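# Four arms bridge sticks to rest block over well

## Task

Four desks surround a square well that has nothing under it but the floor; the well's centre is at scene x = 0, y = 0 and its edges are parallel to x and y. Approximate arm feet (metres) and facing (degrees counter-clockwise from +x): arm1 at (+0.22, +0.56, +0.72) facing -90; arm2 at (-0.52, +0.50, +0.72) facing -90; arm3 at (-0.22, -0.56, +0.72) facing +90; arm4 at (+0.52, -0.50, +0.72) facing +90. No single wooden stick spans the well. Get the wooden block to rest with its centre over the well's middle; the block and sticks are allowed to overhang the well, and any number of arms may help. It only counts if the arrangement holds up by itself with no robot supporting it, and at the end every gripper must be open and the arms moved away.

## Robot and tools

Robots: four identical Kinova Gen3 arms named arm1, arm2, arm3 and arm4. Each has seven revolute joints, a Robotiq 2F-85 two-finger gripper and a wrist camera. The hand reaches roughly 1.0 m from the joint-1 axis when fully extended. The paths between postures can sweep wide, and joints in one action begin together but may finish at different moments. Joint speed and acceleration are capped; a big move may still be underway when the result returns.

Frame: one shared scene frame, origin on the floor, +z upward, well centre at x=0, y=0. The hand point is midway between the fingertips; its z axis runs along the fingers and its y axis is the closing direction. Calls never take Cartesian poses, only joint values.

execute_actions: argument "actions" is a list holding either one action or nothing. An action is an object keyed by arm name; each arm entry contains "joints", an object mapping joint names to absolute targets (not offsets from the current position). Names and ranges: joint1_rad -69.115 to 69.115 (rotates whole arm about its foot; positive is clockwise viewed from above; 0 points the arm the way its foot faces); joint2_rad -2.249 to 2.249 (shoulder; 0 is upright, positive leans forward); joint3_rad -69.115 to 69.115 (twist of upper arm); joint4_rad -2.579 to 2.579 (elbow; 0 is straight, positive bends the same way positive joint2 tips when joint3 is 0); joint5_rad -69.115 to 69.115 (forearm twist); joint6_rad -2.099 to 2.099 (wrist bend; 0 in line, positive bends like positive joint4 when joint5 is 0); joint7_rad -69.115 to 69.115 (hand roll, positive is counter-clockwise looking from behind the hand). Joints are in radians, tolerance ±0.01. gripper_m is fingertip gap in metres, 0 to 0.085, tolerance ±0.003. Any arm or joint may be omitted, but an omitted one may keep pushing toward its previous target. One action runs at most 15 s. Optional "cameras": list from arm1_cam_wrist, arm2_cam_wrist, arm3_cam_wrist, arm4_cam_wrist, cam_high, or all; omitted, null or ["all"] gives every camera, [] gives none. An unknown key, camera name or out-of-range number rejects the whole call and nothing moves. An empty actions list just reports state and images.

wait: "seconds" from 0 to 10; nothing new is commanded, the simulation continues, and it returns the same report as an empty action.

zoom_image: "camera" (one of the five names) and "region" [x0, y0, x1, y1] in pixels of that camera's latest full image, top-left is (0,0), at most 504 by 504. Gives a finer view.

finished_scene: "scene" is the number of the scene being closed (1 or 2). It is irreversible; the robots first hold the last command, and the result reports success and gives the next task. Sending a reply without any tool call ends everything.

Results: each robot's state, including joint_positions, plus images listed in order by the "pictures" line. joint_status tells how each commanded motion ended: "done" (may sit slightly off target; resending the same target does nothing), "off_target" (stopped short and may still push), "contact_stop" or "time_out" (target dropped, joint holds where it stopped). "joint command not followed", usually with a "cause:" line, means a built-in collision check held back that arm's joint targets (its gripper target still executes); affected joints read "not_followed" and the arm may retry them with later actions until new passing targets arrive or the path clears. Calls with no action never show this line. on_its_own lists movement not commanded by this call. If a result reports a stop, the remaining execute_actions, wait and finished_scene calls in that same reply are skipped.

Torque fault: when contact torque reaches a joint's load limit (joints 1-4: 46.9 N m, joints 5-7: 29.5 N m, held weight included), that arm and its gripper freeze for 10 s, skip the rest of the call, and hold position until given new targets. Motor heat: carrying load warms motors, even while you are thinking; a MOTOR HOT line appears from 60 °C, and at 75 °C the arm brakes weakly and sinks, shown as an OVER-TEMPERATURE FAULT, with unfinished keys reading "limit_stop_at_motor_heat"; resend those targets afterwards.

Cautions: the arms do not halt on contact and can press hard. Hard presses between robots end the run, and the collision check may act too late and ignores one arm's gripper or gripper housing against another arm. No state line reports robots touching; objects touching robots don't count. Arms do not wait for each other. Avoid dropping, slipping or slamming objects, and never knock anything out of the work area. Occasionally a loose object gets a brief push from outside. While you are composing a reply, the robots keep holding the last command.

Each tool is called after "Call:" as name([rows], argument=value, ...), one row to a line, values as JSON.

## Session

Call:
execute_actions(actions=[])

Scene clock: 0.00 s.
Motor temperatures (°C, as the motors report them): arm1=[30 26 24 26 36 33 38] | arm2=[32 26 26 30 32 36 38] | arm3=[26 26 25 27 36 34 39] | arm4=[30 32 28 26 35 37 47]
arm1.joint_positions: joint1_rad=-0.481 joint2_rad=-0.387 joint3_rad=-0.058 joint4_rad=+1.466 joint5_rad=+0.003 joint6_rad=+1.965 joint7_rad=+1.724 gripper_m=+0.085
arm1.joint_status: not commanded
arm1.hand: x=+0.2740 y=+0.4224 z=+1.3399 quat_wxyz=(-0.032, -0.433, -0.900, +0.039) (m; scene frame)
arm2.joint_positions: joint1_rad=+0.245 joint2_rad=-0.353 joint3_rad=-0.106 joint4_rad=+1.510 joint5_rad=-0.061 joint6_rad=+1.955 joint7_rad=+1.767 gripper_m=+0.085
arm2.joint_status: not commanded
arm2.hand: x=-0.5367 y=+0.3441 z=+1.2781 quat_wxyz=(-0.014, -0.663, -0.749, -0.001) (m; scene frame)
arm3.joint_positions: joint1_rad=-0.238 joint2_rad=-0.386 joint3_rad=-0.119 joint4_rad=+1.470 joint5_rad=-0.014 joint6_rad=+2.011 joint7_rad=+1.313 gripper_m=+0.085
arm3.joint_status: not commanded
arm3.hand: x=-0.2561 y=-0.4322 z=+1.3043 quat_wxyz=(-0.024, +0.751, -0.659, -0.013) (m; scene frame)
arm4.joint_positions: joint1_rad=+0.267 joint2_rad=-0.365 joint3_rad=-0.058 joint4_rad=+1.465 joint5_rad=-0.081 joint6_rad=+2.013 joint7_rad=+1.110 gripper_m=+0.085
arm4.joint_status: not commanded
arm4.hand: x=+0.5450 y=-0.3559 z=+1.2683 quat_wxyz=(+0.015, +0.452, -0.892, -0.019) (m; scene frame)
pictures: arm1_cam_wrist, arm2_cam_wrist, arm3_cam_wrist, arm4_cam_wrist, cam_high
Images, in order (width x height): arm1_cam_wrist 504x504, arm2_cam_wrist 504x504, arm3_cam_wrist 504x504, arm4_cam_wrist 504x504, cam_high 504x504.

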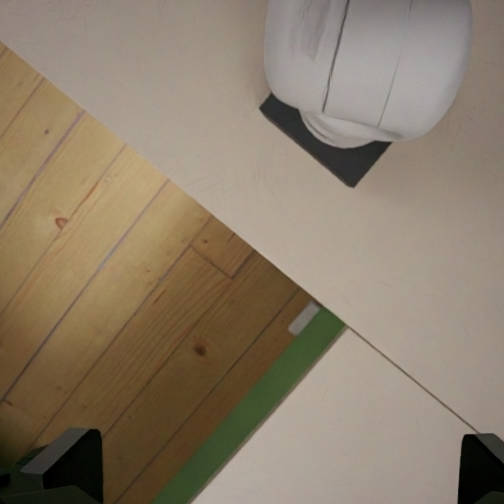

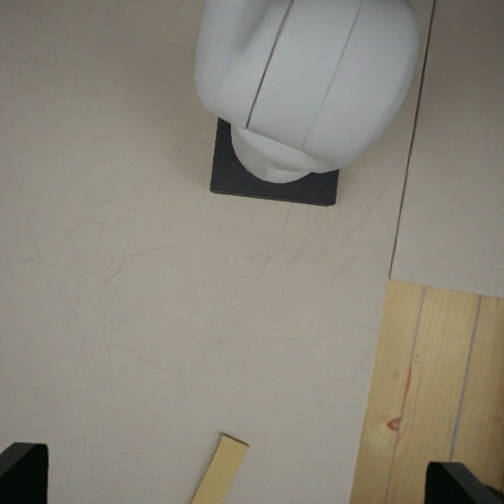

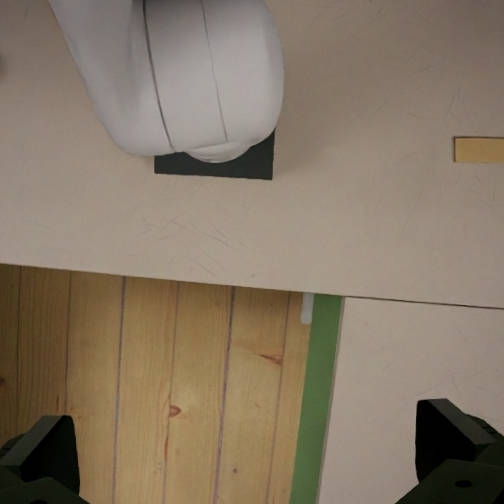

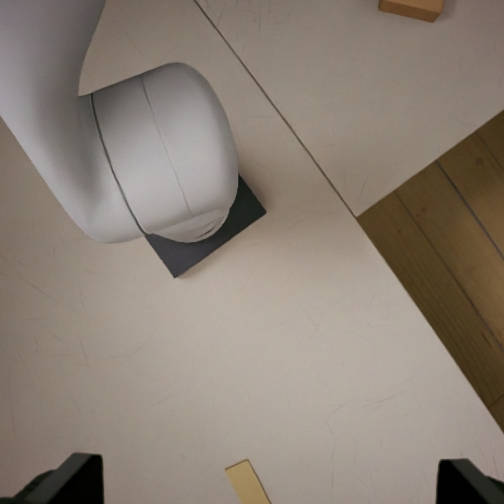

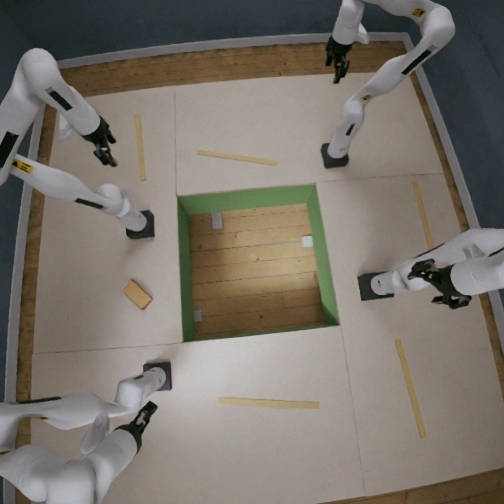

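Call:
zoom_image(camera="cam_high", region=[90, 90, 342, 342])

Call:
zoom_image(camera="cam_high", region=[200, 220, 452, 472])

Region (90, 90, 342, 342) of cam_high's 504x504 image, scaled by 2.000, with more detail than that image has.

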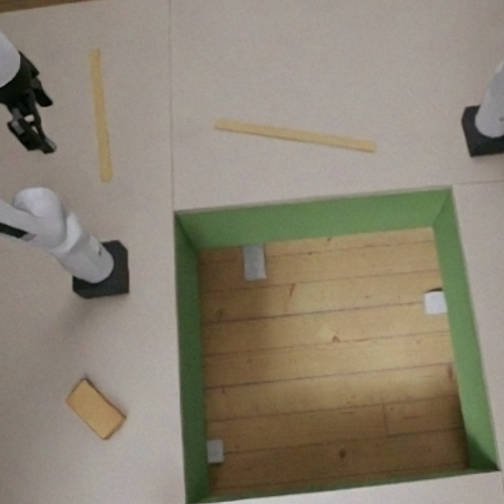

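Region (200, 220, 452, 472) of cam_high's 504x504 image, scaled by 2.000, with more detail than that image has.

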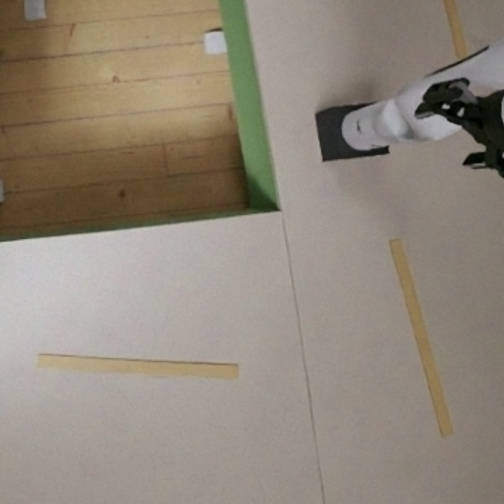

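Call:
execute_actions([
  {"arm1":{"joints":{"joint1_rad":-1.897,"joint2_rad":0.806,"joint3_rad":0,"joint4_rad":2.048,"joint5_rad":0,"joint6_rad":0.288,"joint7_rad":4.506,"gripper_m":0.06}},"arm2":{"joints":{"joint1_rad":0.136,"joint2_rad":1.041,"joint3_rad":0,"joint4_rad":1.116,"joint5_rad":0,"joint6_rad":0.973,"joint7_rad":1.38,"gripper_m":0.06}},"arm3":{"joints":{"joint1_rad":-1.642,"joint2_rad":0.743,"joint3_rad":0,"joint4_rad":1.978,"joint5_rad":0,"joint6_rad":0.421,"joint7_rad":4.712,"gripper_m":0.06}},"arm4":{"joints":{"joint1_rad":0.26,"joint2_rad":1.011,"joint3_rad":0,"joint4_rad":1.088,"joint5_rad":0,"joint6_rad":1.027,"joint7_rad":1.67,"gripper_m":0.06}}},
])

Scene clock: 4.30 s.
Motor temperatures (°C, as the motors report them): arm1=[30 26 24 26 36 33 38] | arm2=[32 26 26 30 32 36 38] | arm3=[26 26 25 27 36 34 39] | arm4=[30 32 28 26 35 37 47]
arm1.joint_positions: joint1_rad=-1.897 joint2_rad=+0.806 joint3_rad=+0.000 joint4_rad=+2.048 joint5_rad=+0.000 joint6_rad=+0.288 joint7_rad=+4.506 gripper_m=+0.060
arm1.joint_status: all done
arm1.hand: x=+0.5983 y=+0.6566 z=+0.7884 quat_wxyz=(+0.001, +0.999, +0.052, -0.002) (m; scene frame)
arm2.joint_positions: joint1_rad=+0.136 joint2_rad=+1.041 joint3_rad=+0.000 joint4_rad=+1.116 joint5_rad=+0.000 joint6_rad=+0.973 joint7_rad=+1.380 gripper_m=+0.060
arm2.joint_status: all done
arm2.hand: x=-0.6005 y=-0.1240 z=+0.7895 quat_wxyz=(-0.001, -0.799, -0.602, -0.002) (m; scene frame)
arm3.joint_positions: joint1_rad=-1.642 joint2_rad=+0.743 joint3_rad=+0.000 joint4_rad=+1.978 joint5_rad=+0.000 joint6_rad=+0.421 joint7_rad=+4.712 gripper_m=+0.060
arm3.joint_status: all done
arm3.hand: x=-0.6302 y=-0.5782 z=+0.7906 quat_wxyz=(+0.000, -0.052, +0.999, +0.000) (m; scene frame)
arm4.joint_positions: joint1_rad=+0.260 joint2_rad=+1.011 joint3_rad=+0.000 joint4_rad=+1.088 joint5_rad=+0.000 joint6_rad=+1.027 joint7_rad=+1.670 gripper_m=+0.060
arm4.joint_status: all done
arm4.hand: x=+0.7042 y=+0.1066 z=+0.7895 quat_wxyz=(-0.002, +0.650, -0.760, +0.003) (m; scene frame)
pictures: arm1_cam_wrist, arm2_cam_wrist, arm3_cam_wrist, arm4_cam_wrist, cam_high
Images, in order (width x height): arm1_cam_wrist 504x504, arm2_cam_wrist 504x504, arm3_cam_wrist 504x504, arm4_cam_wrist 504x504, cam_high 504x504.

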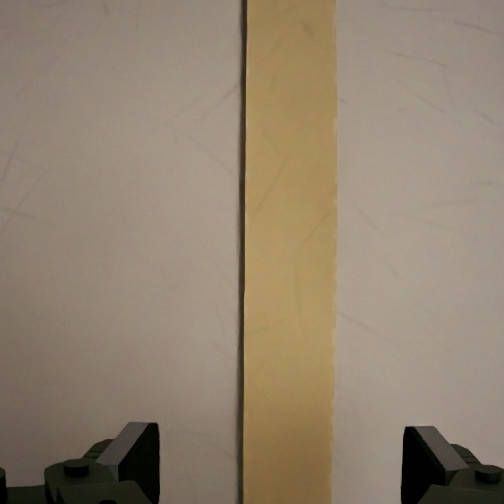

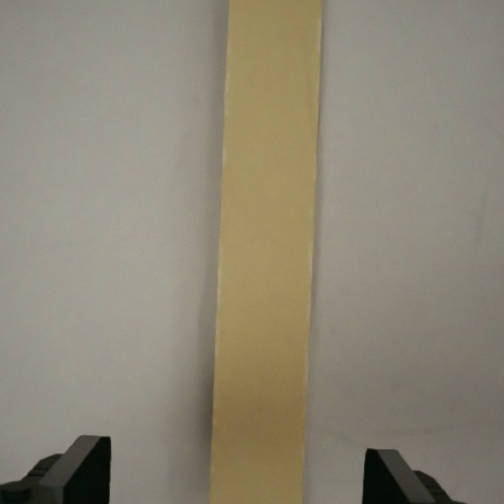

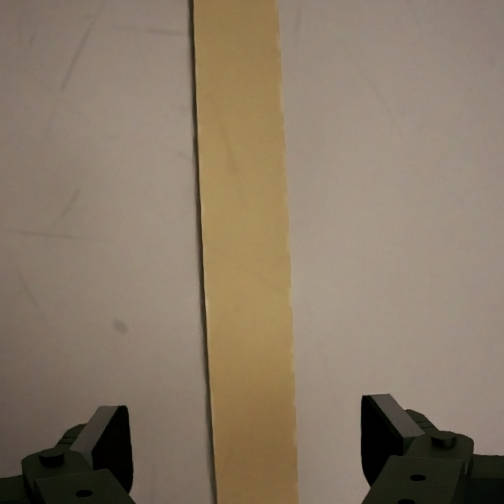

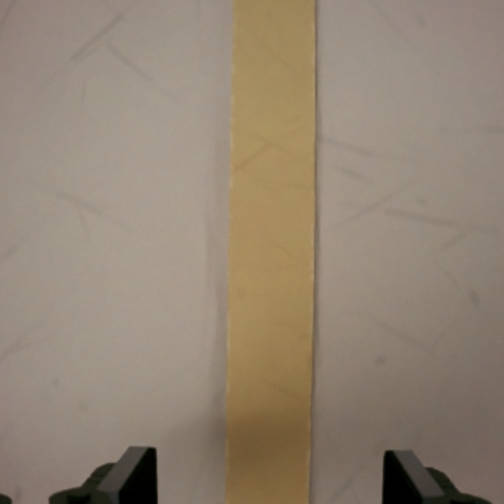

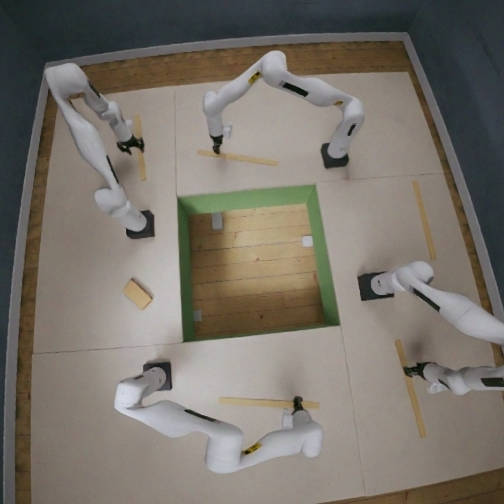

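Call:
execute_actions([
  {"arm1":{"joints":{"joint2_rad":0.93,"joint6_rad":0.164}},"arm2":{"joints":{"joint1_rad":0.126,"joint2_rad":1.119,"joint6_rad":0.895,"joint7_rad":1.37}},"arm3":{"joints":{"joint2_rad":0.865,"joint6_rad":0.299}},"arm4":{"joints":{"joint2_rad":1.088,"joint6_rad":0.95}}},
], cameras=[])

Call:
execute_actions([
  {"arm1":{"joints":{"gripper_m":0.015}},"arm2":{"joints":{"gripper_m":0.015}},"arm3":{"joints":{"gripper_m":0.015}},"arm4":{"joints":{"gripper_m":0.015}}},
], cameras=[])

Call:
execute_actions([
  {"arm1":{"joints":{"joint2_rad":0.73,"joint6_rad":0.36}},"arm3":{"joints":{"joint2_rad":0.67,"joint6_rad":0.49}},"arm2":{"joints":{"joint1_rad":-0.351,"joint2_rad":0.51,"joint4_rad":1.55,"joint6_rad":1.08,"joint7_rad":-0.4}},"arm4":{"joints":{"joint1_rad":-0.394,"joint2_rad":0.49,"joint4_rad":1.55,"joint6_rad":1.10,"joint7_rad":-0.4}}},
], cameras=["cam_high"])

Call:
execute_actions([
  {"arm1":{"joints":{"joint1_rad":0.593,"joint2_rad":0.836,"joint4_rad":2.45,"joint5_rad":0.31,"joint6_rad":-0.2815,"joint7_rad":5.015}},"arm3":{"joints":{"joint1_rad":0.637,"joint2_rad":0.71,"joint4_rad":2.457,"joint5_rad":0.521,"joint6_rad":-0.171,"joint7_rad":4.797}}},
], cameras=["cam_high"])

Scene clock: 5.90 s.
Motor temperatures (°C, as the motors report them): arm1=[30 26 24 26 36 33 38] | arm2=[32 26 26 30 32 36 38] | arm3=[26 26 25 27 36 34 39] | arm4=[30 32 28 26 35 37 47]
arm1.joint_positions: joint1_rad=-1.897 joint2_rad=+0.930 joint3_rad=+0.000 joint4_rad=+2.048 joint5_rad=+0.000 joint6_rad=+0.164 joint7_rad=+4.506 gripper_m=+0.060
arm1.joint_status: all done
arm1.hand: x=+0.5941 y=+0.6552 z=+0.7400 quat_wxyz=(+0.001, +0.999, +0.052, -0.002) (m; scene frame)
arm2.joint_positions: joint1_rad=+0.126 joint2_rad=+1.119 joint3_rad=+0.000 joint4_rad=+1.116 joint5_rad=+0.000 joint6_rad=+0.895 joint7_rad=+1.370 gripper_m=+0.060
arm2.joint_status: all done
arm2.hand: x=-0.5941 y=-0.1253 z=+0.7408 quat_wxyz=(-0.001, -0.799, -0.602, -0.002) (m; scene frame)
arm3.joint_positions: joint1_rad=-1.642 joint2_rad=+0.865 joint3_rad=+0.000 joint4_rad=+1.978 joint5_rad=+0.000 joint6_rad=+0.299 joint7_rad=+4.712 gripper_m=+0.060
arm3.joint_status: all done
arm3.hand: x=-0.6300 y=-0.5783 z=+0.7402 quat_wxyz=(+0.000, -0.052, +0.999, +0.000) (m; scene frame)
arm4.joint_positions: joint1_rad=+0.260 joint2_rad=+1.088 joint3_rad=+0.000 joint4_rad=+1.088 joint5_rad=+0.000 joint6_rad=+0.950 joint7_rad=+1.670 gripper_m=+0.060
arm4.joint_status: all done
arm4.hand: x=+0.7051 y=+0.1088 z=+0.7410 quat_wxyz=(-0.002, +0.650, -0.760, +0.003) (m; scene frame)
pictures: none
No camera images: the call's "cameras" was empty. Leave "cameras" out to get every camera's image.

Scene clock: 6.73 s.
Motor temperatures (°C, as the motors report them): arm1=[30 26 24 26 36 33 38] | arm2=[32 26 26 30 32 36 38] | arm3=[26 26 25 27 36 34 39] | arm4=[30 32 28 26 35 37 47]
arm1.joint_positions: joint1_rad=-1.897 joint2_rad=+0.928 joint3_rad=+0.000 joint4_rad=+2.049 joint5_rad=+0.000 joint6_rad=+0.165 joint7_rad=+4.506 gripper_m=+0.023
arm1.joint_status: gripper_m off_target (ended at +0.023, target +0.015)
arm1.hand: x=+0.5941 y=+0.6551 z=+0.7406 quat_wxyz=(+0.001, +0.999, +0.052, -0.001) (m; scene frame)
arm2.joint_positions: joint1_rad=+0.126 joint2_rad=+1.118 joint3_rad=+0.000 joint4_rad=+1.116 joint5_rad=+0.000 joint6_rad=+0.895 joint7_rad=+1.370 gripper_m=+0.024
arm2.joint_status: gripper_m off_target (ended at +0.024, target +0.015)
arm2.hand: x=-0.5941 y=-0.1258 z=+0.7416 quat_wxyz=(-0.001, -0.799, -0.602, -0.001) (m; scene frame)
arm3.joint_positions: joint1_rad=-1.642 joint2_rad=+0.863 joint3_rad=+0.000 joint4_rad=+1.978 joint5_rad=+0.000 joint6_rad=+0.300 joint7_rad=+4.712 gripper_m=+0.022
arm3.joint_status: gripper_m off_target (ended at +0.022, target +0.015)
arm3.hand: x=-0.6303 y=-0.5782 z=+0.7408 quat_wxyz=(-0.001, -0.052, +0.999, +0.000) (m; scene frame)
arm4.joint_positions: joint1_rad=+0.260 joint2_rad=+1.086 joint3_rad=+0.000 joint4_rad=+1.087 joint5_rad=+0.000 joint6_rad=+0.950 joint7_rad=+1.670 gripper_m=+0.024
arm4.joint_status: gripper_m off_target (ended at +0.024, target +0.015)
arm4.hand: x=+0.7050 y=+0.1096 z=+0.7422 quat_wxyz=(-0.002, +0.650, -0.760, +0.002) (m; scene frame)
pictures: none
No camera images: the call's "cameras" was empty. Leave "cameras" out to get every camera's image.

Scene clock: 9.27 s.
Motor temperatures (°C, as the motors report them): arm1=[30 26 24 26 36 33 38] | arm2=[32 26 26 30 32 36 38] | arm3=[26 26 25 27 36 34 39] | arm4=[30 32 28 26 35 37 47]
arm1.joint_positions: joint1_rad=-1.897 joint2_rad=+0.730 joint3_rad=+0.000 joint4_rad=+2.048 joint5_rad=+0.000 joint6_rad=+0.360 joint7_rad=+4.506 gripper_m=+0.023
arm1.joint_status: all done
arm1.hand: x=+0.5990 y=+0.6568 z=+0.8181 quat_wxyz=(+0.001, +0.999, +0.052, +0.000) (m; scene frame)
arm2.joint_positions: joint1_rad=-0.351 joint2_rad=+0.510 joint3_rad=+0.000 joint4_rad=+1.550 joint5_rad=+0.000 joint6_rad=+1.080 joint7_rad=-0.400 gripper_m=+0.024
arm2.joint_status: all done
arm2.hand: x=-0.3565 y=+0.0426 z=+0.9733 quat_wxyz=(+0.006, -1.000, +0.001, -0.003) (m; scene frame)
arm3.joint_positions: joint1_rad=-1.642 joint2_rad=+0.670 joint3_rad=+0.000 joint4_rad=+1.978 joint5_rad=+0.000 joint6_rad=+0.490 joint7_rad=+4.712 gripper_m=+0.022
arm3.joint_status: all done
arm3.hand: x=-0.6284 y=-0.5781 z=+0.8204 quat_wxyz=(-0.002, -0.052, +0.999, +0.000) (m; scene frame)
arm4.joint_positions: joint1_rad=-0.394 joint2_rad=+0.491 joint3_rad=+0.000 joint4_rad=+1.550 joint5_rad=+0.000 joint6_rad=+1.100 joint7_rad=-0.400 gripper_m=+0.024
arm4.joint_status: all done
arm4.hand: x=+0.3570 y=-0.0457 z=+0.9551 quat_wxyz=(-0.001, -0.001, -1.000, +0.008) (m; scene frame)
pictures: cam_high
Images, in order (width x height): cam_high 504x504.

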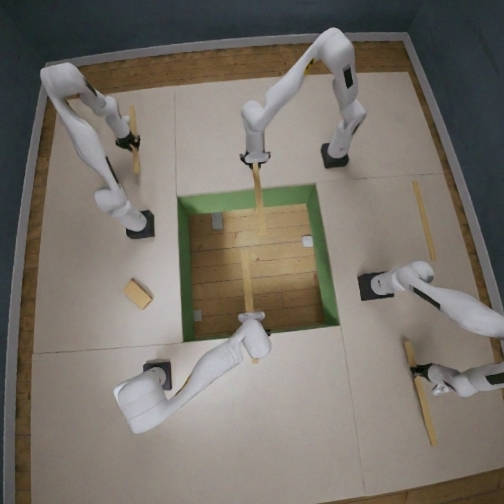

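Scene clock: 12.90 s.
Motor temperatures (°C, as the motors report them): arm1=[30 26 24 26 36 33 38] | arm2=[32 26 26 30 32 36 38] | arm3=[26 26 25 27 36 34 39] | arm4=[30 32 28 26 35 37 47]
arm1.joint_positions: joint1_rad=+0.593 joint2_rad=+0.836 joint3_rad=+0.000 joint4_rad=+2.450 joint5_rad=+0.310 joint6_rad=-0.281 joint7_rad=+5.015 gripper_m=+0.023
arm1.joint_status: all done
arm1.hand: x=+0.0438 y=+0.3083 z=+0.7753 quat_wxyz=(+0.055, +0.705, -0.705, +0.053) (m; scene frame)
arm2.joint_positions: joint1_rad=-0.351 joint2_rad=+0.510 joint3_rad=+0.000 joint4_rad=+1.550 joint5_rad=+0.000 joint6_rad=+1.080 joint7_rad=-0.400 gripper_m=+0.024
arm2.joint_status: not commanded
arm2.hand: x=-0.3565 y=+0.0426 z=+0.9733 quat_wxyz=(+0.006, -1.000, +0.001, -0.003) (m; scene frame)
arm3.joint_positions: joint1_rad=+0.637 joint2_rad=+0.710 joint3_rad=+0.000 joint4_rad=+2.457 joint5_rad=+0.521 joint6_rad=-0.171 joint7_rad=+4.797 gripper_m=+0.022
arm3.joint_status: all done
arm3.hand: x=-0.0454 y=-0.3086 z=+0.7752 quat_wxyz=(-0.053, +0.705, +0.705, +0.052) (m; scene frame)
arm4.joint_positions: joint1_rad=-0.394 joint2_rad=+0.490 joint3_rad=+0.000 joint4_rad=+1.550 joint5_rad=+0.000 joint6_rad=+1.100 joint7_rad=-0.400 gripper_m=+0.024
arm4.joint_status: not commanded
arm4.hand: x=+0.3570 y=-0.0457 z=+0.9552 quat_wxyz=(-0.001, -0.001, -1.000, +0.008) (m; scene frame)
pictures: cam_high
Images, in order (width x height): cam_high 504x504.

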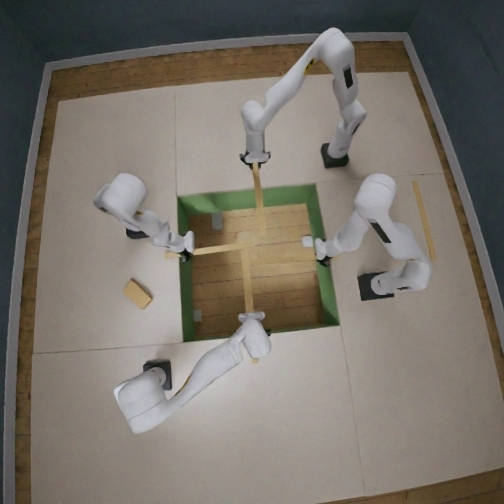

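Call:
zoom_image(camera="cam_high", region=[150, 160, 360, 370])

Region (150, 160, 360, 370) of cam_high's 504x504 image, scaled by 2.400, with more detail than that image has.

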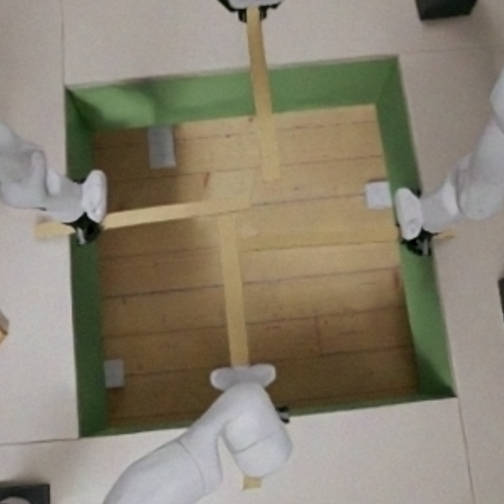

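Call:
execute_actions([
  {"arm2":{"joints":{"joint2_rad":0.836,"joint4_rad":1.731,"joint5_rad":-0.273,"joint6_rad":0.525,"joint7_rad":-0.165}},"arm4":{"joints":{"joint2_rad":0.781,"joint4_rad":1.724,"joint5_rad":-0.249,"joint6_rad":0.598,"joint7_rad":-0.19}}},
], cameras=["cam_high"])

Call:
zoom_image(camera="cam_high", region=[220, 225, 290, 285])

Scene clock: 14.73 s.
Motor temperatures (°C, as the motors report them): arm1=[30 26 24 26 36 33 38] | arm2=[32 26 26 30 32 36 38] | arm3=[26 26 25 27 36 34 39] | arm4=[30 32 28 26 35 37 47]
arm1.joint_positions: joint1_rad=+0.593 joint2_rad=+0.836 joint3_rad=+0.000 joint4_rad=+2.450 joint5_rad=+0.310 joint6_rad=-0.281 joint7_rad=+5.015 gripper_m=+0.023
arm1.joint_status: not commanded
arm1.hand: x=+0.0437 y=+0.3084 z=+0.7753 quat_wxyz=(+0.055, +0.705, -0.705, +0.053) (m; scene frame)
arm2.joint_positions: joint1_rad=-0.351 joint2_rad=+0.836 joint3_rad=+0.000 joint4_rad=+1.731 joint5_rad=-0.273 joint6_rad=+0.525 joint7_rad=-0.165 gripper_m=+0.024
arm2.joint_status: all done
arm2.hand: x=-0.3091 y=+0.0431 z=+0.7758 quat_wxyz=(+0.003, -0.997, +0.000, -0.077) (m; scene frame)
arm3.joint_positions: joint1_rad=+0.637 joint2_rad=+0.710 joint3_rad=+0.000 joint4_rad=+2.457 joint5_rad=+0.521 joint6_rad=-0.171 joint7_rad=+4.797 gripper_m=+0.022
arm3.joint_status: not commanded
arm3.hand: x=-0.0454 y=-0.3086 z=+0.7752 quat_wxyz=(-0.053, +0.705, +0.705, +0.052) (m; scene frame)
arm4.joint_positions: joint1_rad=-0.394 joint2_rad=+0.781 joint3_rad=+0.000 joint4_rad=+1.724 joint5_rad=-0.249 joint6_rad=+0.598 joint7_rad=-0.190 gripper_m=+0.024
arm4.joint_status: all done
arm4.hand: x=+0.3096 y=-0.0467 z=+0.7754 quat_wxyz=(+0.073, +0.002, -0.997, +0.011) (m; scene frame)
pictures: cam_high
Images, in order (width x height): cam_high 504x504.

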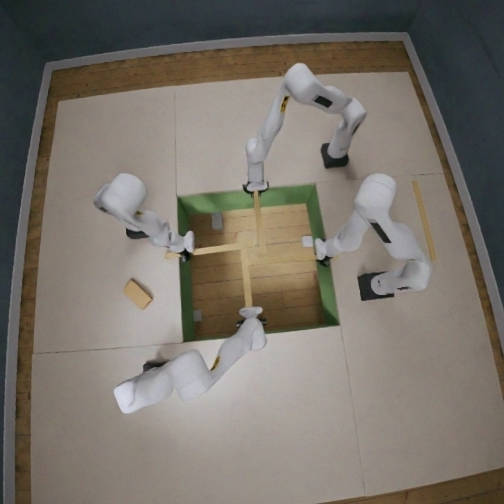

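Region (220, 225, 290, 285) of cam_high's 504x504 image, scaled by 7.200, with more detail than that image has; it fills the top 432 rows of this view, and the rest is white.

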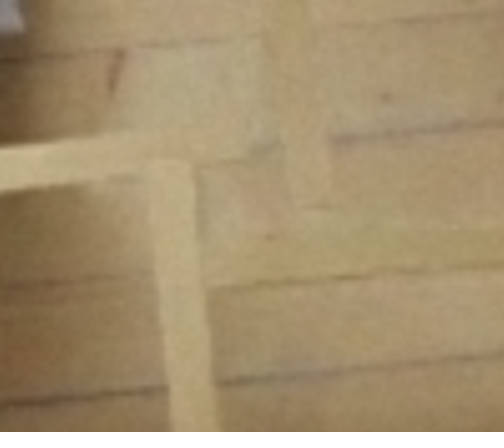

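Call:
execute_actions([
  {"arm1":{"joints":{"joint1_rad":0.546,"joint2_rad":0.815,"joint4_rad":2.391,"joint5_rad":0.397,"joint6_rad":-0.207,"joint7_rad":4.881}},"arm3":{"joints":{"joint1_rad":0.555,"joint2_rad":0.692,"joint4_rad":2.344,"joint5_rad":1.261,"joint6_rad":-0.079,"joint7_rad":3.971}},"arm2":{"joints":{"joint1_rad":-0.429,"joint2_rad":0.845,"joint4_rad":1.67,"joint5_rad":-0.252,"joint6_rad":0.56,"joint7_rad":-0.266}},"arm4":{"joints":{"joint1_rad":-0.426,"joint2_rad":0.776,"joint4_rad":1.724,"joint5_rad":-0.252,"joint6_rad":0.576,"joint7_rad":-0.219}}},
], cameras=["cam_high"])

Call:
zoom_image(camera="cam_high", region=[150, 160, 360, 370])

Call:
zoom_image(camera="cam_high", region=[220, 225, 290, 285])

Scene clock: 16.60 s.
Motor temperatures (°C, as the motors report them): arm1=[30 26 24 26 36 33 38] | arm2=[32 26 26 30 32 36 38] | arm3=[26 26 25 27 36 34 39] | arm4=[30 32 28 26 35 37 47]
arm1.joint_positions: joint1_rad=+0.546 joint2_rad=+0.815 joint3_rad=+0.000 joint4_rad=+2.391 joint5_rad=+0.397 joint6_rad=-0.207 joint7_rad=+4.881 gripper_m=+0.023
arm1.joint_status: all done
arm1.hand: x=+0.0438 y=+0.2846 z=+0.7792 quat_wxyz=(+0.054, +0.706, -0.704, +0.053) (m; scene frame)
arm2.joint_positions: joint1_rad=-0.429 joint2_rad=+0.846 joint3_rad=+0.000 joint4_rad=+1.670 joint5_rad=-0.252 joint6_rad=+0.560 joint7_rad=-0.266 gripper_m=+0.024
arm2.joint_status: all done
arm2.hand: x=-0.2654 y=+0.0422 z=+0.7825 quat_wxyz=(+0.001, -0.997, +0.000, -0.080) (m; scene frame)
arm3.joint_positions: joint1_rad=+0.555 joint2_rad=+0.692 joint3_rad=+0.000 joint4_rad=+2.344 joint5_rad=+1.261 joint6_rad=-0.079 joint7_rad=+3.971 gripper_m=+0.022
arm3.joint_status: all done
arm3.hand: x=-0.0454 y=-0.2642 z=+0.7818 quat_wxyz=(-0.053, +0.705, +0.706, +0.052) (m; scene frame)
arm4.joint_positions: joint1_rad=-0.426 joint2_rad=+0.776 joint3_rad=+0.000 joint4_rad=+1.724 joint5_rad=-0.252 joint6_rad=+0.576 joint7_rad=-0.219 gripper_m=+0.024
arm4.joint_status: all done
arm4.hand: x=+0.2927 y=-0.0458 z=+0.7782 quat_wxyz=(+0.077, +0.001, -0.997, +0.001) (m; scene frame)
pictures: cam_high
Images, in order (width x height): cam_high 504x504.

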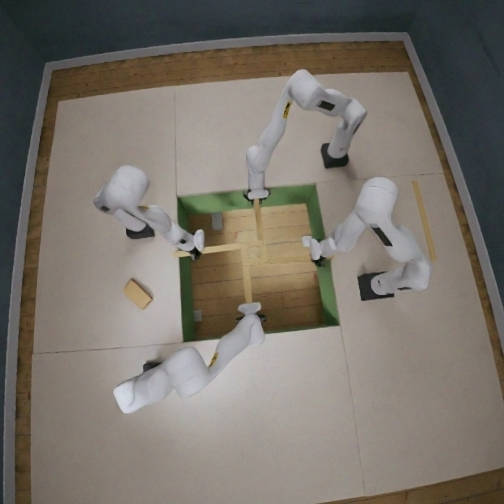

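Region (150, 160, 360, 370) of cam_high's 504x504 image, scaled by 2.400, with more detail than that image has.

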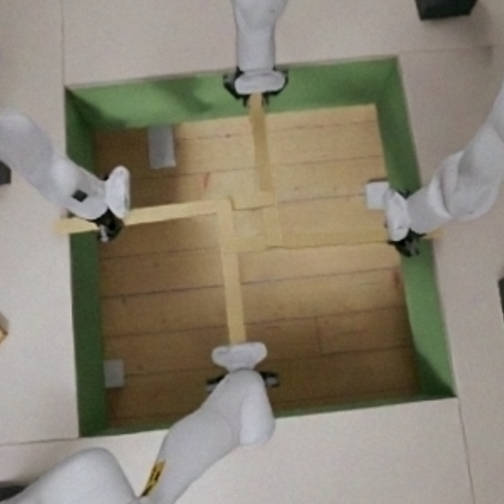

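Region (220, 225, 290, 285) of cam_high's 504x504 image, scaled by 7.200, with more detail than that image has; it fills the top 432 rows of this view, and the rest is white.

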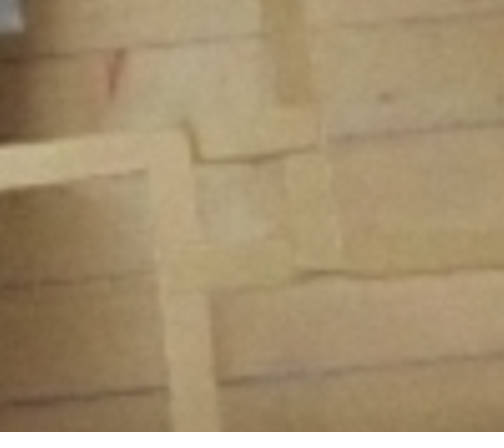

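Call:
execute_actions([
  {"arm1":{"joints":{"joint1_rad":0.534,"joint2_rad":0.881,"joint4_rad":2.369,"joint5_rad":0.291,"joint6_rad":-0.219,"joint7_rad":4.974}},"arm3":{"joints":{"joint1_rad":0.539,"joint2_rad":0.759,"joint4_rad":2.3195,"joint5_rad":0.944,"joint6_rad":-0.072,"joint7_rad":4.272}},"arm2":{"joints":{"joint1_rad":-0.443,"joint2_rad":0.89,"joint4_rad":1.661,"joint5_rad":-0.192,"joint6_rad":0.533,"joint7_rad":-0.329}},"arm4":{"joints":{"joint1_rad":-0.445,"joint2_rad":0.821,"joint4_rad":1.715,"joint5_rad":-0.202,"joint6_rad":0.545,"joint7_rad":-0.279}}},
], cameras=["cam_high"])

Call:
zoom_image(camera="cam_high", region=[150, 160, 360, 370])

Call:
zoom_image(camera="cam_high", region=[220, 225, 290, 285])

Scene clock: 18.07 s.
Motor temperatures (°C, as the motors report them): arm1=[30 26 24 26 36 33 38] | arm2=[32 26 26 30 32 36 38] | arm3=[26 26 25 27 36 34 39] | arm4=[30 32 28 26 35 37 47]
arm1.joint_positions: joint1_rad=+0.534 joint2_rad=+0.881 joint3_rad=+0.000 joint4_rad=+2.369 joint5_rad=+0.291 joint6_rad=-0.219 joint7_rad=+4.974 gripper_m=+0.023
arm1.joint_status: all done
arm1.hand: x=+0.0442 y=+0.2881 z=+0.7583 quat_wxyz=(+0.043, +0.706, -0.706, +0.042) (m; scene frame)
arm2.joint_positions: joint1_rad=-0.443 joint2_rad=+0.891 joint3_rad=+0.000 joint4_rad=+1.661 joint5_rad=-0.192 joint6_rad=+0.533 joint7_rad=-0.329 gripper_m=+0.024
arm2.joint_status: all done
arm2.hand: x=-0.2694 y=+0.0423 z=+0.7600 quat_wxyz=(+0.001, -0.998, +0.001, -0.060) (m; scene frame)
arm3.joint_positions: joint1_rad=+0.539 joint2_rad=+0.759 joint3_rad=+0.000 joint4_rad=+2.320 joint5_rad=+0.944 joint6_rad=-0.072 joint7_rad=+4.272 gripper_m=+0.022
arm3.joint_status: all done
arm3.hand: x=-0.0454 y=-0.2638 z=+0.7607 quat_wxyz=(-0.043, +0.706, +0.706, +0.042) (m; scene frame)
arm4.joint_positions: joint1_rad=-0.445 joint2_rad=+0.821 joint3_rad=+0.000 joint4_rad=+1.715 joint5_rad=-0.202 joint6_rad=+0.545 joint7_rad=-0.279 gripper_m=+0.024
arm4.joint_status: all done
arm4.hand: x=+0.2926 y=-0.0455 z=+0.7567 quat_wxyz=(+0.061, +0.000, -0.998, +0.000) (m; scene frame)
pictures: cam_high
Images, in order (width x height): cam_high 504x504.

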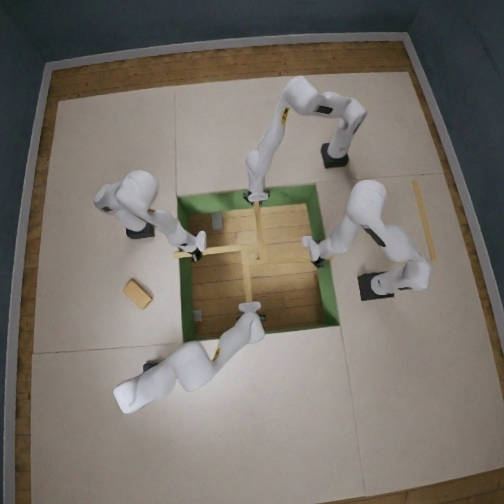

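Region (150, 160, 360, 370) of cam_high's 504x504 image, scaled by 2.400, with more detail than that image has.

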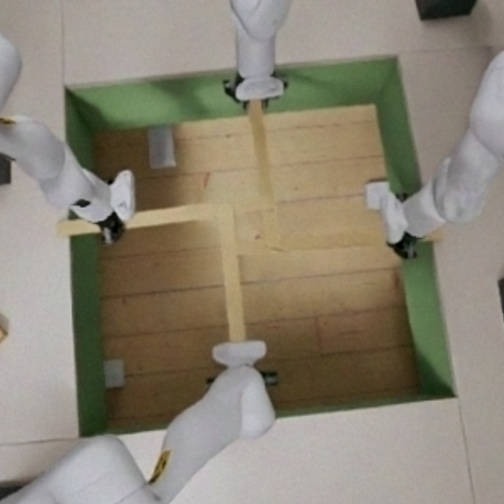

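Region (220, 225, 290, 285) of cam_high's 504x504 image, scaled by 7.200, with more detail than that image has; it fills the top 432 rows of this view, and the rest is white.

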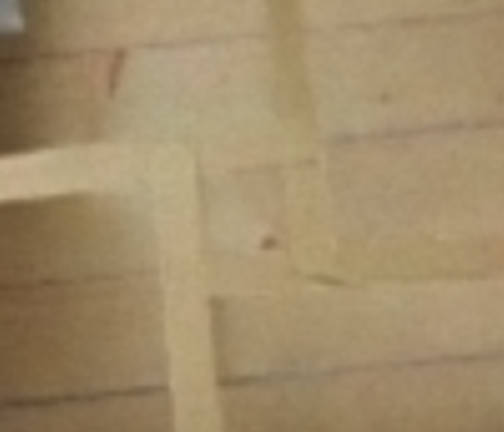

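Call:
execute_actions([
  {"arm1":{"joints":{"gripper_m":0.06}},"arm2":{"joints":{"gripper_m":0.06}},"arm3":{"joints":{"gripper_m":0.06}},"arm4":{"joints":{"gripper_m":0.06}}},
], cameras=[])

Call:
execute_actions([
  {"arm1":{"joints":{"joint2_rad":0.6,"joint6_rad":0.0}},"arm2":{"joints":{"joint2_rad":0.65,"joint6_rad":0.77}},"arm3":{"joints":{"joint2_rad":0.48,"joint5_rad":0.6,"joint6_rad":0.15,"joint7_rad":4.6,"gripper_m":0.085}},"arm4":{"joints":{"joint2_rad":0.6,"joint6_rad":0.77}}},
], cameras=[])

Call:
execute_actions([
  {"arm1":{"joints":{"joint1_rad":-0.5,"joint2_rad":0.0,"joint6_rad":0.7}},"arm2":{"joints":{"joint1_rad":0.5,"joint2_rad":0.1}},"arm3":{"joints":{"joint1_rad":1.597,"joint2_rad":0.659,"joint4_rad":2.178,"joint5_rad":0,"joint6_rad":0.305,"joint7_rad":5.44}},"arm4":{"joints":{"joint1_rad":0.6,"joint2_rad":0.2}}},
], cameras=["cam_high","arm3_cam_wrist"])

Scene clock: 19.47 s.
Motor temperatures (°C, as the motors report them): arm1=[30 26 24 26 36 33 38] | arm2=[32 26 26 30 32 36 38] | arm3=[26 26 25 27 36 34 39] | arm4=[30 32 28 26 35 37 47]
arm1.joint_positions: joint1_rad=+0.534 joint2_rad=+0.881 joint3_rad=+0.000 joint4_rad=+2.369 joint5_rad=+0.291 joint6_rad=-0.219 joint7_rad=+4.974 gripper_m=+0.060
arm1.joint_status: all done
arm1.hand: x=+0.0441 y=+0.2878 z=+0.7584 quat_wxyz=(+0.044, +0.706, -0.706, +0.042) (m; scene frame)
arm2.joint_positions: joint1_rad=-0.443 joint2_rad=+0.890 joint3_rad=+0.000 joint4_rad=+1.661 joint5_rad=-0.192 joint6_rad=+0.533 joint7_rad=-0.329 gripper_m=+0.060
arm2.joint_status: all done
arm2.hand: x=-0.2693 y=+0.0420 z=+0.7603 quat_wxyz=(+0.000, -0.998, +0.001, -0.061) (m; scene frame)
arm3.joint_positions: joint1_rad=+0.539 joint2_rad=+0.759 joint3_rad=+0.000 joint4_rad=+2.319 joint5_rad=+0.944 joint6_rad=-0.072 joint7_rad=+4.272 gripper_m=+0.060
arm3.joint_status: all done
arm3.hand: x=-0.0454 y=-0.2637 z=+0.7608 quat_wxyz=(-0.043, +0.706, +0.706, +0.042) (m; scene frame)
arm4.joint_positions: joint1_rad=-0.445 joint2_rad=+0.821 joint3_rad=+0.000 joint4_rad=+1.715 joint5_rad=-0.202 joint6_rad=+0.545 joint7_rad=-0.279 gripper_m=+0.060
arm4.joint_status: all done
arm4.hand: x=+0.2925 y=-0.0453 z=+0.7569 quat_wxyz=(+0.061, +0.000, -0.998, +0.000) (m; scene frame)
pictures: none
No camera images: the call's "cameras" was empty. Leave "cameras" out to get every camera's image.

Scene clock: 20.93 s.
Motor temperatures (°C, as the motors report them): arm1=[30 26 24 26 36 33 38] | arm2=[32 26 26 30 32 36 38] | arm3=[26 26 25 27 36 34 39] | arm4=[30 32 28 26 35 37 47]
arm1.joint_positions: joint1_rad=+0.534 joint2_rad=+0.600 joint3_rad=+0.000 joint4_rad=+2.369 joint5_rad=+0.291 joint6_rad=+0.000 joint7_rad=+4.974 gripper_m=+0.060
arm1.joint_status: all done
arm1.hand: x=+0.0158 y=+0.2786 z=+0.8432 quat_wxyz=(+0.086, +0.706, -0.703, +0.020) (m; scene frame)
arm2.joint_positions: joint1_rad=-0.443 joint2_rad=+0.650 joint3_rad=+0.000 joint4_rad=+1.661 joint5_rad=-0.192 joint6_rad=+0.770 joint7_rad=-0.329 gripper_m=+0.060
arm2.joint_status: all done
arm2.hand: x=-0.2666 y=+0.0582 z=+0.8811 quat_wxyz=(+0.006, -0.997, -0.013, -0.078) (m; scene frame)
arm3.joint_positions: joint1_rad=+0.539 joint2_rad=+0.480 joint3_rad=+0.000 joint4_rad=+2.319 joint5_rad=+0.600 joint6_rad=+0.150 joint7_rad=+4.600 gripper_m=+0.085
arm3.joint_status: all done
arm3.hand: x=+0.0056 y=-0.2637 z=+0.8524 quat_wxyz=(+0.009, +0.714, +0.691, +0.116) (m; scene frame)
arm4.joint_positions: joint1_rad=-0.445 joint2_rad=+0.600 joint3_rad=+0.000 joint4_rad=+1.715 joint5_rad=-0.202 joint6_rad=+0.770 joint7_rad=-0.279 gripper_m=+0.060
arm4.joint_status: all done
arm4.hand: x=+0.2905 y=-0.0654 z=+0.8645 quat_wxyz=(+0.077, +0.014, -0.997, +0.008) (m; scene frame)
pictures: none
No camera images: the call's "cameras" was empty. Leave "cameras" out to get every camera's image.

Scene clock: 23.43 s.
Motor temperatures (°C, as the motors report them): arm1=[30 26 24 26 36 33 38] | arm2=[32 26 26 30 32 36 38] | arm3=[26 26 25 27 36 34 39] | arm4=[30 32 28 26 35 37 47]
arm1.joint_positions: joint1_rad=-0.500 joint2_rad=+0.000 joint3_rad=+0.000 joint4_rad=+2.369 joint5_rad=+0.291 joint6_rad=+0.700 joint7_rad=+4.974 gripper_m=+0.060
arm1.joint_status: all done
arm1.hand: x=+0.2603 y=+0.3025 z=+1.0027 quat_wxyz=(+0.100, +0.949, -0.297, -0.034) (m; scene frame)
arm2.joint_positions: joint1_rad=+0.500 joint2_rad=+0.100 joint3_rad=+0.000 joint4_rad=+1.661 joint5_rad=-0.192 joint6_rad=+0.770 joint7_rad=-0.329 gripper_m=+0.060
arm2.joint_status: all done
arm2.hand: x=-0.7389 y=+0.0114 z=+1.1711 quat_wxyz=(-0.297, -0.862, +0.405, -0.065) (m; scene frame)
arm3.joint_positions: joint1_rad=+1.597 joint2_rad=+0.659 joint3_rad=+0.000 joint4_rad=+2.178 joint5_rad=+0.000 joint6_rad=+0.305 joint7_rad=+5.440 gripper_m=+0.085
arm3.joint_status: all done
arm3.hand: x=+0.1350 y=-0.5824 z=+0.7996 quat_wxyz=(+0.000, +0.933, +0.359, -0.001) (m; scene frame)
arm4.joint_positions: joint1_rad=+0.600 joint2_rad=+0.200 joint3_rad=+0.000 joint4_rad=+1.715 joint5_rad=-0.202 joint6_rad=+0.770 joint7_rad=-0.279 gripper_m=+0.060
arm4.joint_status: all done
arm4.hand: x=+0.7947 y=-0.0553 z=+1.0696 quat_wxyz=(+0.043, -0.460, -0.857, -0.229) (m; scene frame)
pictures: arm3_cam_wrist, cam_high
Images, in order (width x height): arm3_cam_wrist 504x504, cam_high 504x504.

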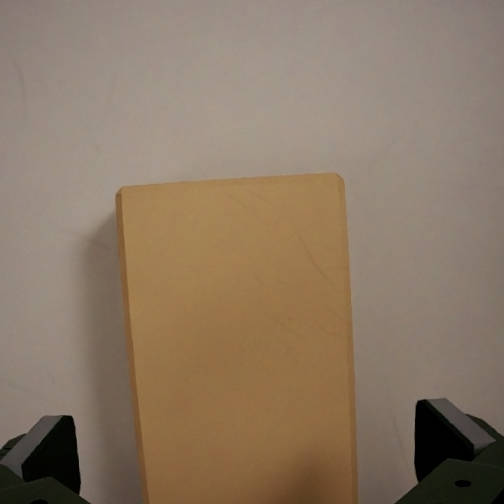

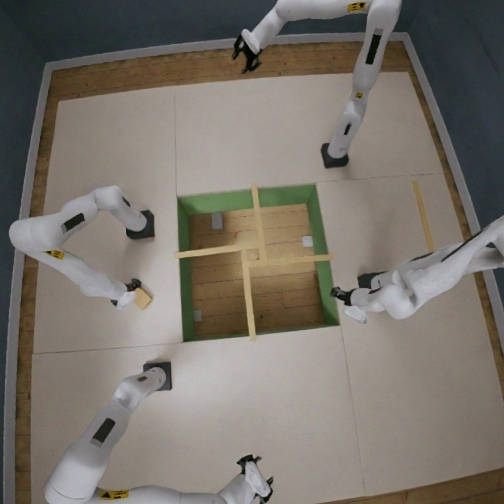

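Call:
execute_actions([
  {"arm3":{"joints":{"joint2_rad":0.804,"joint4_rad":2.181,"joint6_rad":0.157,"joint7_rad":5.46}}},
], cameras=[])

Call:
execute_actions([
  {"arm3":{"joints":{"gripper_m":0.05}}},
], cameras=[])

Call:
execute_actions([
  {"arm3":{"joints":{"joint2_rad":0.5,"joint6_rad":0.46}}},
], cameras=[])

Call:
execute_actions([
  {"arm3":{"joints":{"joint1_rad":0.361,"joint2_rad":0.974,"joint4_rad":1.232,"joint6_rad":0.934,"joint7_rad":5.041}}},
], cameras=["arm3_cam_wrist"])

Call:
execute_actions([
  {"arm3":{"joints":{"joint2_rad":0.994,"joint6_rad":0.914}}},
], cameras=["arm3_cam_wrist","cam_high"])

Scene clock: 24.97 s.
Motor temperatures (°C, as the motors report them): arm1=[30 26 24 26 36 33 38] | arm2=[32 26 26 30 32 36 38] | arm3=[26 26 25 27 36 34 39] | arm4=[30 32 28 26 35 37 47]
arm1.joint_positions: joint1_rad=-0.500 joint2_rad=+0.000 joint3_rad=+0.000 joint4_rad=+2.369 joint5_rad=+0.291 joint6_rad=+0.700 joint7_rad=+4.974 gripper_m=+0.060
arm1.joint_status: not commanded
arm1.hand: x=+0.2603 y=+0.3025 z=+1.0027 quat_wxyz=(+0.100, +0.949, -0.297, -0.034) (m; scene frame)
arm2.joint_positions: joint1_rad=+0.500 joint2_rad=+0.100 joint3_rad=+0.000 joint4_rad=+1.661 joint5_rad=-0.192 joint6_rad=+0.770 joint7_rad=-0.329 gripper_m=+0.060
arm2.joint_status: not commanded
arm2.hand: x=-0.7389 y=+0.0114 z=+1.1711 quat_wxyz=(-0.297, -0.862, +0.405, -0.065) (m; scene frame)
arm3.joint_positions: joint1_rad=+1.597 joint2_rad=+0.804 joint3_rad=+0.000 joint4_rad=+2.181 joint5_rad=+0.000 joint6_rad=+0.157 joint7_rad=+5.460 gripper_m=+0.085
arm3.joint_status: all done
arm3.hand: x=+0.1351 y=-0.5824 z=+0.7483 quat_wxyz=(+0.000, +0.930, +0.368, -0.001) (m; scene frame)
arm4.joint_positions: joint1_rad=+0.600 joint2_rad=+0.200 joint3_rad=+0.000 joint4_rad=+1.715 joint5_rad=-0.202 joint6_rad=+0.770 joint7_rad=-0.279 gripper_m=+0.060
arm4.joint_status: not commanded
arm4.hand: x=+0.7948 y=-0.0554 z=+1.0697 quat_wxyz=(+0.043, -0.460, -0.857, -0.229) (m; scene frame)
pictures: none
No camera images: the call's "cameras" was empty. Leave "cameras" out to get every camera's image.

Scene clock: 25.73 s.
Motor temperatures (°C, as the motors report them): arm1=[30 26 24 26 36 33 38] | arm2=[32 26 26 30 32 36 38] | arm3=[26 26 25 27 36 34 39] | arm4=[30 32 28 26 35 37 47]
arm1.joint_positions: joint1_rad=-0.500 joint2_rad=+0.000 joint3_rad=+0.000 joint4_rad=+2.369 joint5_rad=+0.291 joint6_rad=+0.700 joint7_rad=+4.974 gripper_m=+0.060
arm1.joint_status: not commanded
arm1.hand: x=+0.2603 y=+0.3025 z=+1.0027 quat_wxyz=(+0.100, +0.949, -0.297, -0.034) (m; scene frame)
arm2.joint_positions: joint1_rad=+0.500 joint2_rad=+0.100 joint3_rad=+0.000 joint4_rad=+1.661 joint5_rad=-0.192 joint6_rad=+0.770 joint7_rad=-0.329 gripper_m=+0.060
arm2.joint_status: not commanded
arm2.hand: x=-0.7389 y=+0.0114 z=+1.1711 quat_wxyz=(-0.297, -0.862, +0.405, -0.065) (m; scene frame)
arm3.joint_positions: joint1_rad=+1.597 joint2_rad=+0.801 joint3_rad=+0.000 joint4_rad=+2.182 joint5_rad=+0.000 joint6_rad=+0.159 joint7_rad=+5.460 gripper_m=+0.067
arm3.joint_status: gripper_m off_target (ended at +0.067, target +0.050)
arm3.hand: x=+0.1351 y=-0.5824 z=+0.7494 quat_wxyz=(+0.000, +0.930, +0.368, +0.000) (m; scene frame)
arm4.joint_positions: joint1_rad=+0.600 joint2_rad=+0.200 joint3_rad=+0.000 joint4_rad=+1.715 joint5_rad=-0.202 joint6_rad=+0.770 joint7_rad=-0.279 gripper_m=+0.060
arm4.joint_status: not commanded
arm4.hand: x=+0.7948 y=-0.0554 z=+1.0697 quat_wxyz=(+0.043, -0.460, -0.857, -0.229) (m; scene frame)
pictures: none
No camera images: the call's "cameras" was empty. Leave "cameras" out to get every camera's image.

Scene clock: 27.27 s.
Motor temperatures (°C, as the motors report them): arm1=[30 26 24 26 36 33 38] | arm2=[32 26 26 30 32 36 38] | arm3=[26 26 25 27 36 34 39] | arm4=[30 32 28 26 36 37 47]
arm1.joint_positions: joint1_rad=-0.500 joint2_rad=+0.000 joint3_rad=+0.000 joint4_rad=+2.369 joint5_rad=+0.291 joint6_rad=+0.700 joint7_rad=+4.974 gripper_m=+0.060
arm1.joint_status: not commanded
arm1.hand: x=+0.2603 y=+0.3025 z=+1.0027 quat_wxyz=(+0.100, +0.949, -0.297, -0.034) (m; scene frame)
arm2.joint_positions: joint1_rad=+0.500 joint2_rad=+0.100 joint3_rad=+0.000 joint4_rad=+1.661 joint5_rad=-0.192 joint6_rad=+0.770 joint7_rad=-0.329 gripper_m=+0.060
arm2.joint_status: not commanded
arm2.hand: x=-0.7389 y=+0.0114 z=+1.1711 quat_wxyz=(-0.297, -0.862, +0.405, -0.065) (m; scene frame)
arm3.joint_positions: joint1_rad=+1.597 joint2_rad=+0.501 joint3_rad=+0.000 joint4_rad=+2.181 joint5_rad=+0.000 joint6_rad=+0.460 joint7_rad=+5.460 gripper_m=+0.067
arm3.joint_status: all done
arm3.hand: x=+0.1243 y=-0.5825 z=+0.8540 quat_wxyz=(+0.000, +0.930, +0.368, -0.001) (m; scene frame)
arm4.joint_positions: joint1_rad=+0.600 joint2_rad=+0.200 joint3_rad=+0.000 joint4_rad=+1.715 joint5_rad=-0.202 joint6_rad=+0.770 joint7_rad=-0.279 gripper_m=+0.060
arm4.joint_status: not commanded
arm4.hand: x=+0.7948 y=-0.0554 z=+1.0697 quat_wxyz=(+0.043, -0.460, -0.857, -0.229) (m; scene frame)
pictures: none
No camera images: the call's "cameras" was empty. Leave "cameras" out to get every camera's image.

Scene clock: 29.90 s.
Motor temperatures (°C, as the motors report them): arm1=[30 26 24 26 36 33 38] | arm2=[32 26 26 30 32 36 38] | arm3=[26 26 25 27 36 34 39] | arm4=[30 32 28 26 36 37 47]
arm1.joint_positions: joint1_rad=-0.500 joint2_rad=+0.000 joint3_rad=+0.000 joint4_rad=+2.369 joint5_rad=+0.291 joint6_rad=+0.700 joint7_rad=+4.974 gripper_m=+0.060
arm1.joint_status: not commanded
arm1.hand: x=+0.2603 y=+0.3025 z=+1.0027 quat_wxyz=(+0.100, +0.949, -0.297, -0.034) (m; scene frame)
arm2.joint_positions: joint1_rad=+0.500 joint2_rad=+0.100 joint3_rad=+0.000 joint4_rad=+1.661 joint5_rad=-0.192 joint6_rad=+0.770 joint7_rad=-0.329 gripper_m=+0.060
arm2.joint_status: not commanded
arm2.hand: x=-0.7389 y=+0.0114 z=+1.1711 quat_wxyz=(-0.297, -0.862, +0.405, -0.065) (m; scene frame)
arm3.joint_positions: joint1_rad=+0.361 joint2_rad=+0.976 joint3_rad=+0.000 joint4_rad=+1.233 joint5_rad=+0.000 joint6_rad=+0.934 joint7_rad=+5.041 gripper_m=+0.067
arm3.joint_status: all done
arm3.hand: x=+0.0001 y=+0.0007 z=+0.8156 quat_wxyz=(+0.000, +0.707, +0.707, -0.001) (m; scene frame)
arm4.joint_positions: joint1_rad=+0.600 joint2_rad=+0.200 joint3_rad=+0.000 joint4_rad=+1.715 joint5_rad=-0.202 joint6_rad=+0.770 joint7_rad=-0.279 gripper_m=+0.060
arm4.joint_status: not commanded
arm4.hand: x=+0.7948 y=-0.0554 z=+1.0697 quat_wxyz=(+0.043, -0.460, -0.857, -0.229) (m; scene frame)
pictures: arm3_cam_wrist
Images, in order (width x height): arm3_cam_wrist 504x504.

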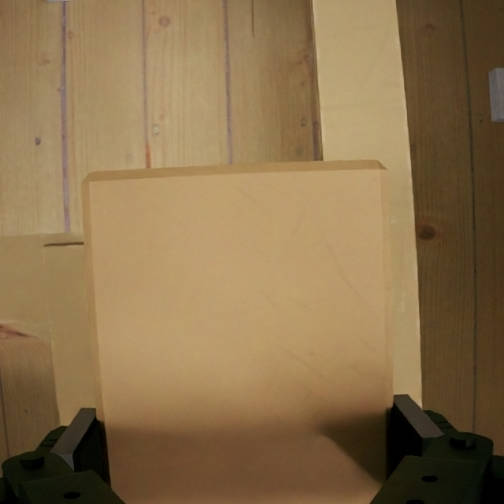

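Scene clock: 30.53 s.
Motor temperatures (°C, as the motors report them): arm1=[30 26 24 26 36 33 38] | arm2=[32 26 26 30 32 36 38] | arm3=[26 26 25 27 36 34 39] | arm4=[30 32 28 26 36 37 47]
arm1.joint_positions: joint1_rad=-0.500 joint2_rad=+0.000 joint3_rad=+0.000 joint4_rad=+2.369 joint5_rad=+0.291 joint6_rad=+0.700 joint7_rad=+4.974 gripper_m=+0.060
arm1.joint_status: not commanded
arm1.hand: x=+0.2603 y=+0.3025 z=+1.0027 quat_wxyz=(+0.100, +0.949, -0.297, -0.034) (m; scene frame)
arm2.joint_positions: joint1_rad=+0.500 joint2_rad=+0.100 joint3_rad=+0.000 joint4_rad=+1.661 joint5_rad=-0.192 joint6_rad=+0.770 joint7_rad=-0.329 gripper_m=+0.060
arm2.joint_status: not commanded
arm2.hand: x=-0.7389 y=+0.0114 z=+1.1711 quat_wxyz=(-0.297, -0.862, +0.405, -0.065) (m; scene frame)
arm3.joint_positions: joint1_rad=+0.361 joint2_rad=+0.996 joint3_rad=+0.000 joint4_rad=+1.233 joint5_rad=+0.000 joint6_rad=+0.914 joint7_rad=+5.041 gripper_m=+0.067
arm3.joint_status: all done
arm3.hand: x=+0.0003 y=+0.0015 z=+0.8035 quat_wxyz=(+0.000, +0.707, +0.707, -0.001) (m; scene frame)
arm4.joint_positions: joint1_rad=+0.600 joint2_rad=+0.200 joint3_rad=+0.000 joint4_rad=+1.715 joint5_rad=-0.202 joint6_rad=+0.770 joint7_rad=-0.279 gripper_m=+0.060
arm4.joint_status: not commanded
arm4.hand: x=+0.7948 y=-0.0554 z=+1.0697 quat_wxyz=(+0.043, -0.460, -0.857, -0.229) (m; scene frame)
pictures: arm3_cam_wrist, cam_high
Images, in order (width x height): arm3_cam_wrist 504x504, cam_high 504x504.

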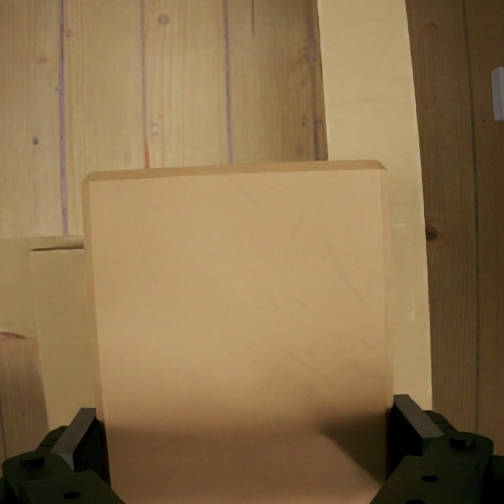

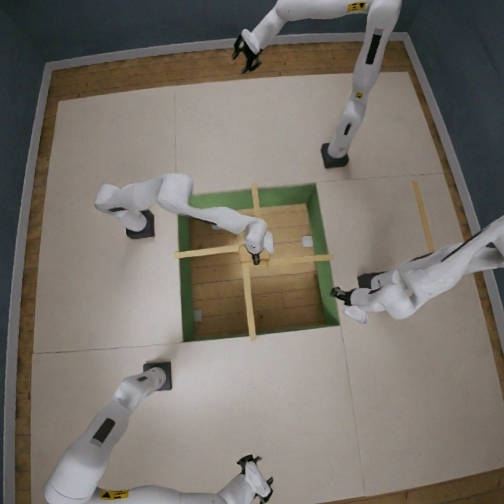

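Call:
execute_actions([
  {"arm3":{"joints":{"joint2_rad":1.005,"joint6_rad":0.903}}},
], cameras=[])

Scene clock: 31.13 s.
Motor temperatures (°C, as the motors report them): arm1=[30 26 24 26 36 33 38] | arm2=[32 26 26 30 32 36 38] | arm3=[26 26 25 27 36 34 39] | arm4=[30 32 28 26 36 37 47]
arm1.joint_positions: joint1_rad=-0.500 joint2_rad=+0.000 joint3_rad=+0.000 joint4_rad=+2.369 joint5_rad=+0.291 joint6_rad=+0.700 joint7_rad=+4.974 gripper_m=+0.060
arm1.joint_status: not commanded
arm1.hand: x=+0.2603 y=+0.3025 z=+1.0027 quat_wxyz=(+0.100, +0.949, -0.297, -0.034) (m; scene frame)
arm2.joint_positions: joint1_rad=+0.500 joint2_rad=+0.100 joint3_rad=+0.000 joint4_rad=+1.661 joint5_rad=-0.192 joint6_rad=+0.770 joint7_rad=-0.329 gripper_m=+0.060
arm2.joint_status: not commanded
arm2.hand: x=-0.7389 y=+0.0114 z=+1.1711 quat_wxyz=(-0.297, -0.862, +0.405, -0.065) (m; scene frame)
arm3.joint_positions: joint1_rad=+0.361 joint2_rad=+1.002 joint3_rad=+0.000 joint4_rad=+1.232 joint5_rad=+0.000 joint6_rad=+0.905 joint7_rad=+5.041 gripper_m=+0.067
arm3.joint_status: all done
arm3.hand: x=+0.0006 y=+0.0031 z=+0.7998 quat_wxyz=(-0.001, +0.707, +0.707, +0.001) (m; scene frame)
arm4.joint_positions: joint1_rad=+0.600 joint2_rad=+0.200 joint3_rad=+0.000 joint4_rad=+1.715 joint5_rad=-0.202 joint6_rad=+0.770 joint7_rad=-0.279 gripper_m=+0.060
arm4.joint_status: not commanded
arm4.hand: x=+0.7948 y=-0.0554 z=+1.0697 quat_wxyz=(+0.043, -0.460, -0.857, -0.229) (m; scene frame)
pictures: none
No camera images: the call's "cameras" was empty. Leave "cameras" out to get every camera's image.


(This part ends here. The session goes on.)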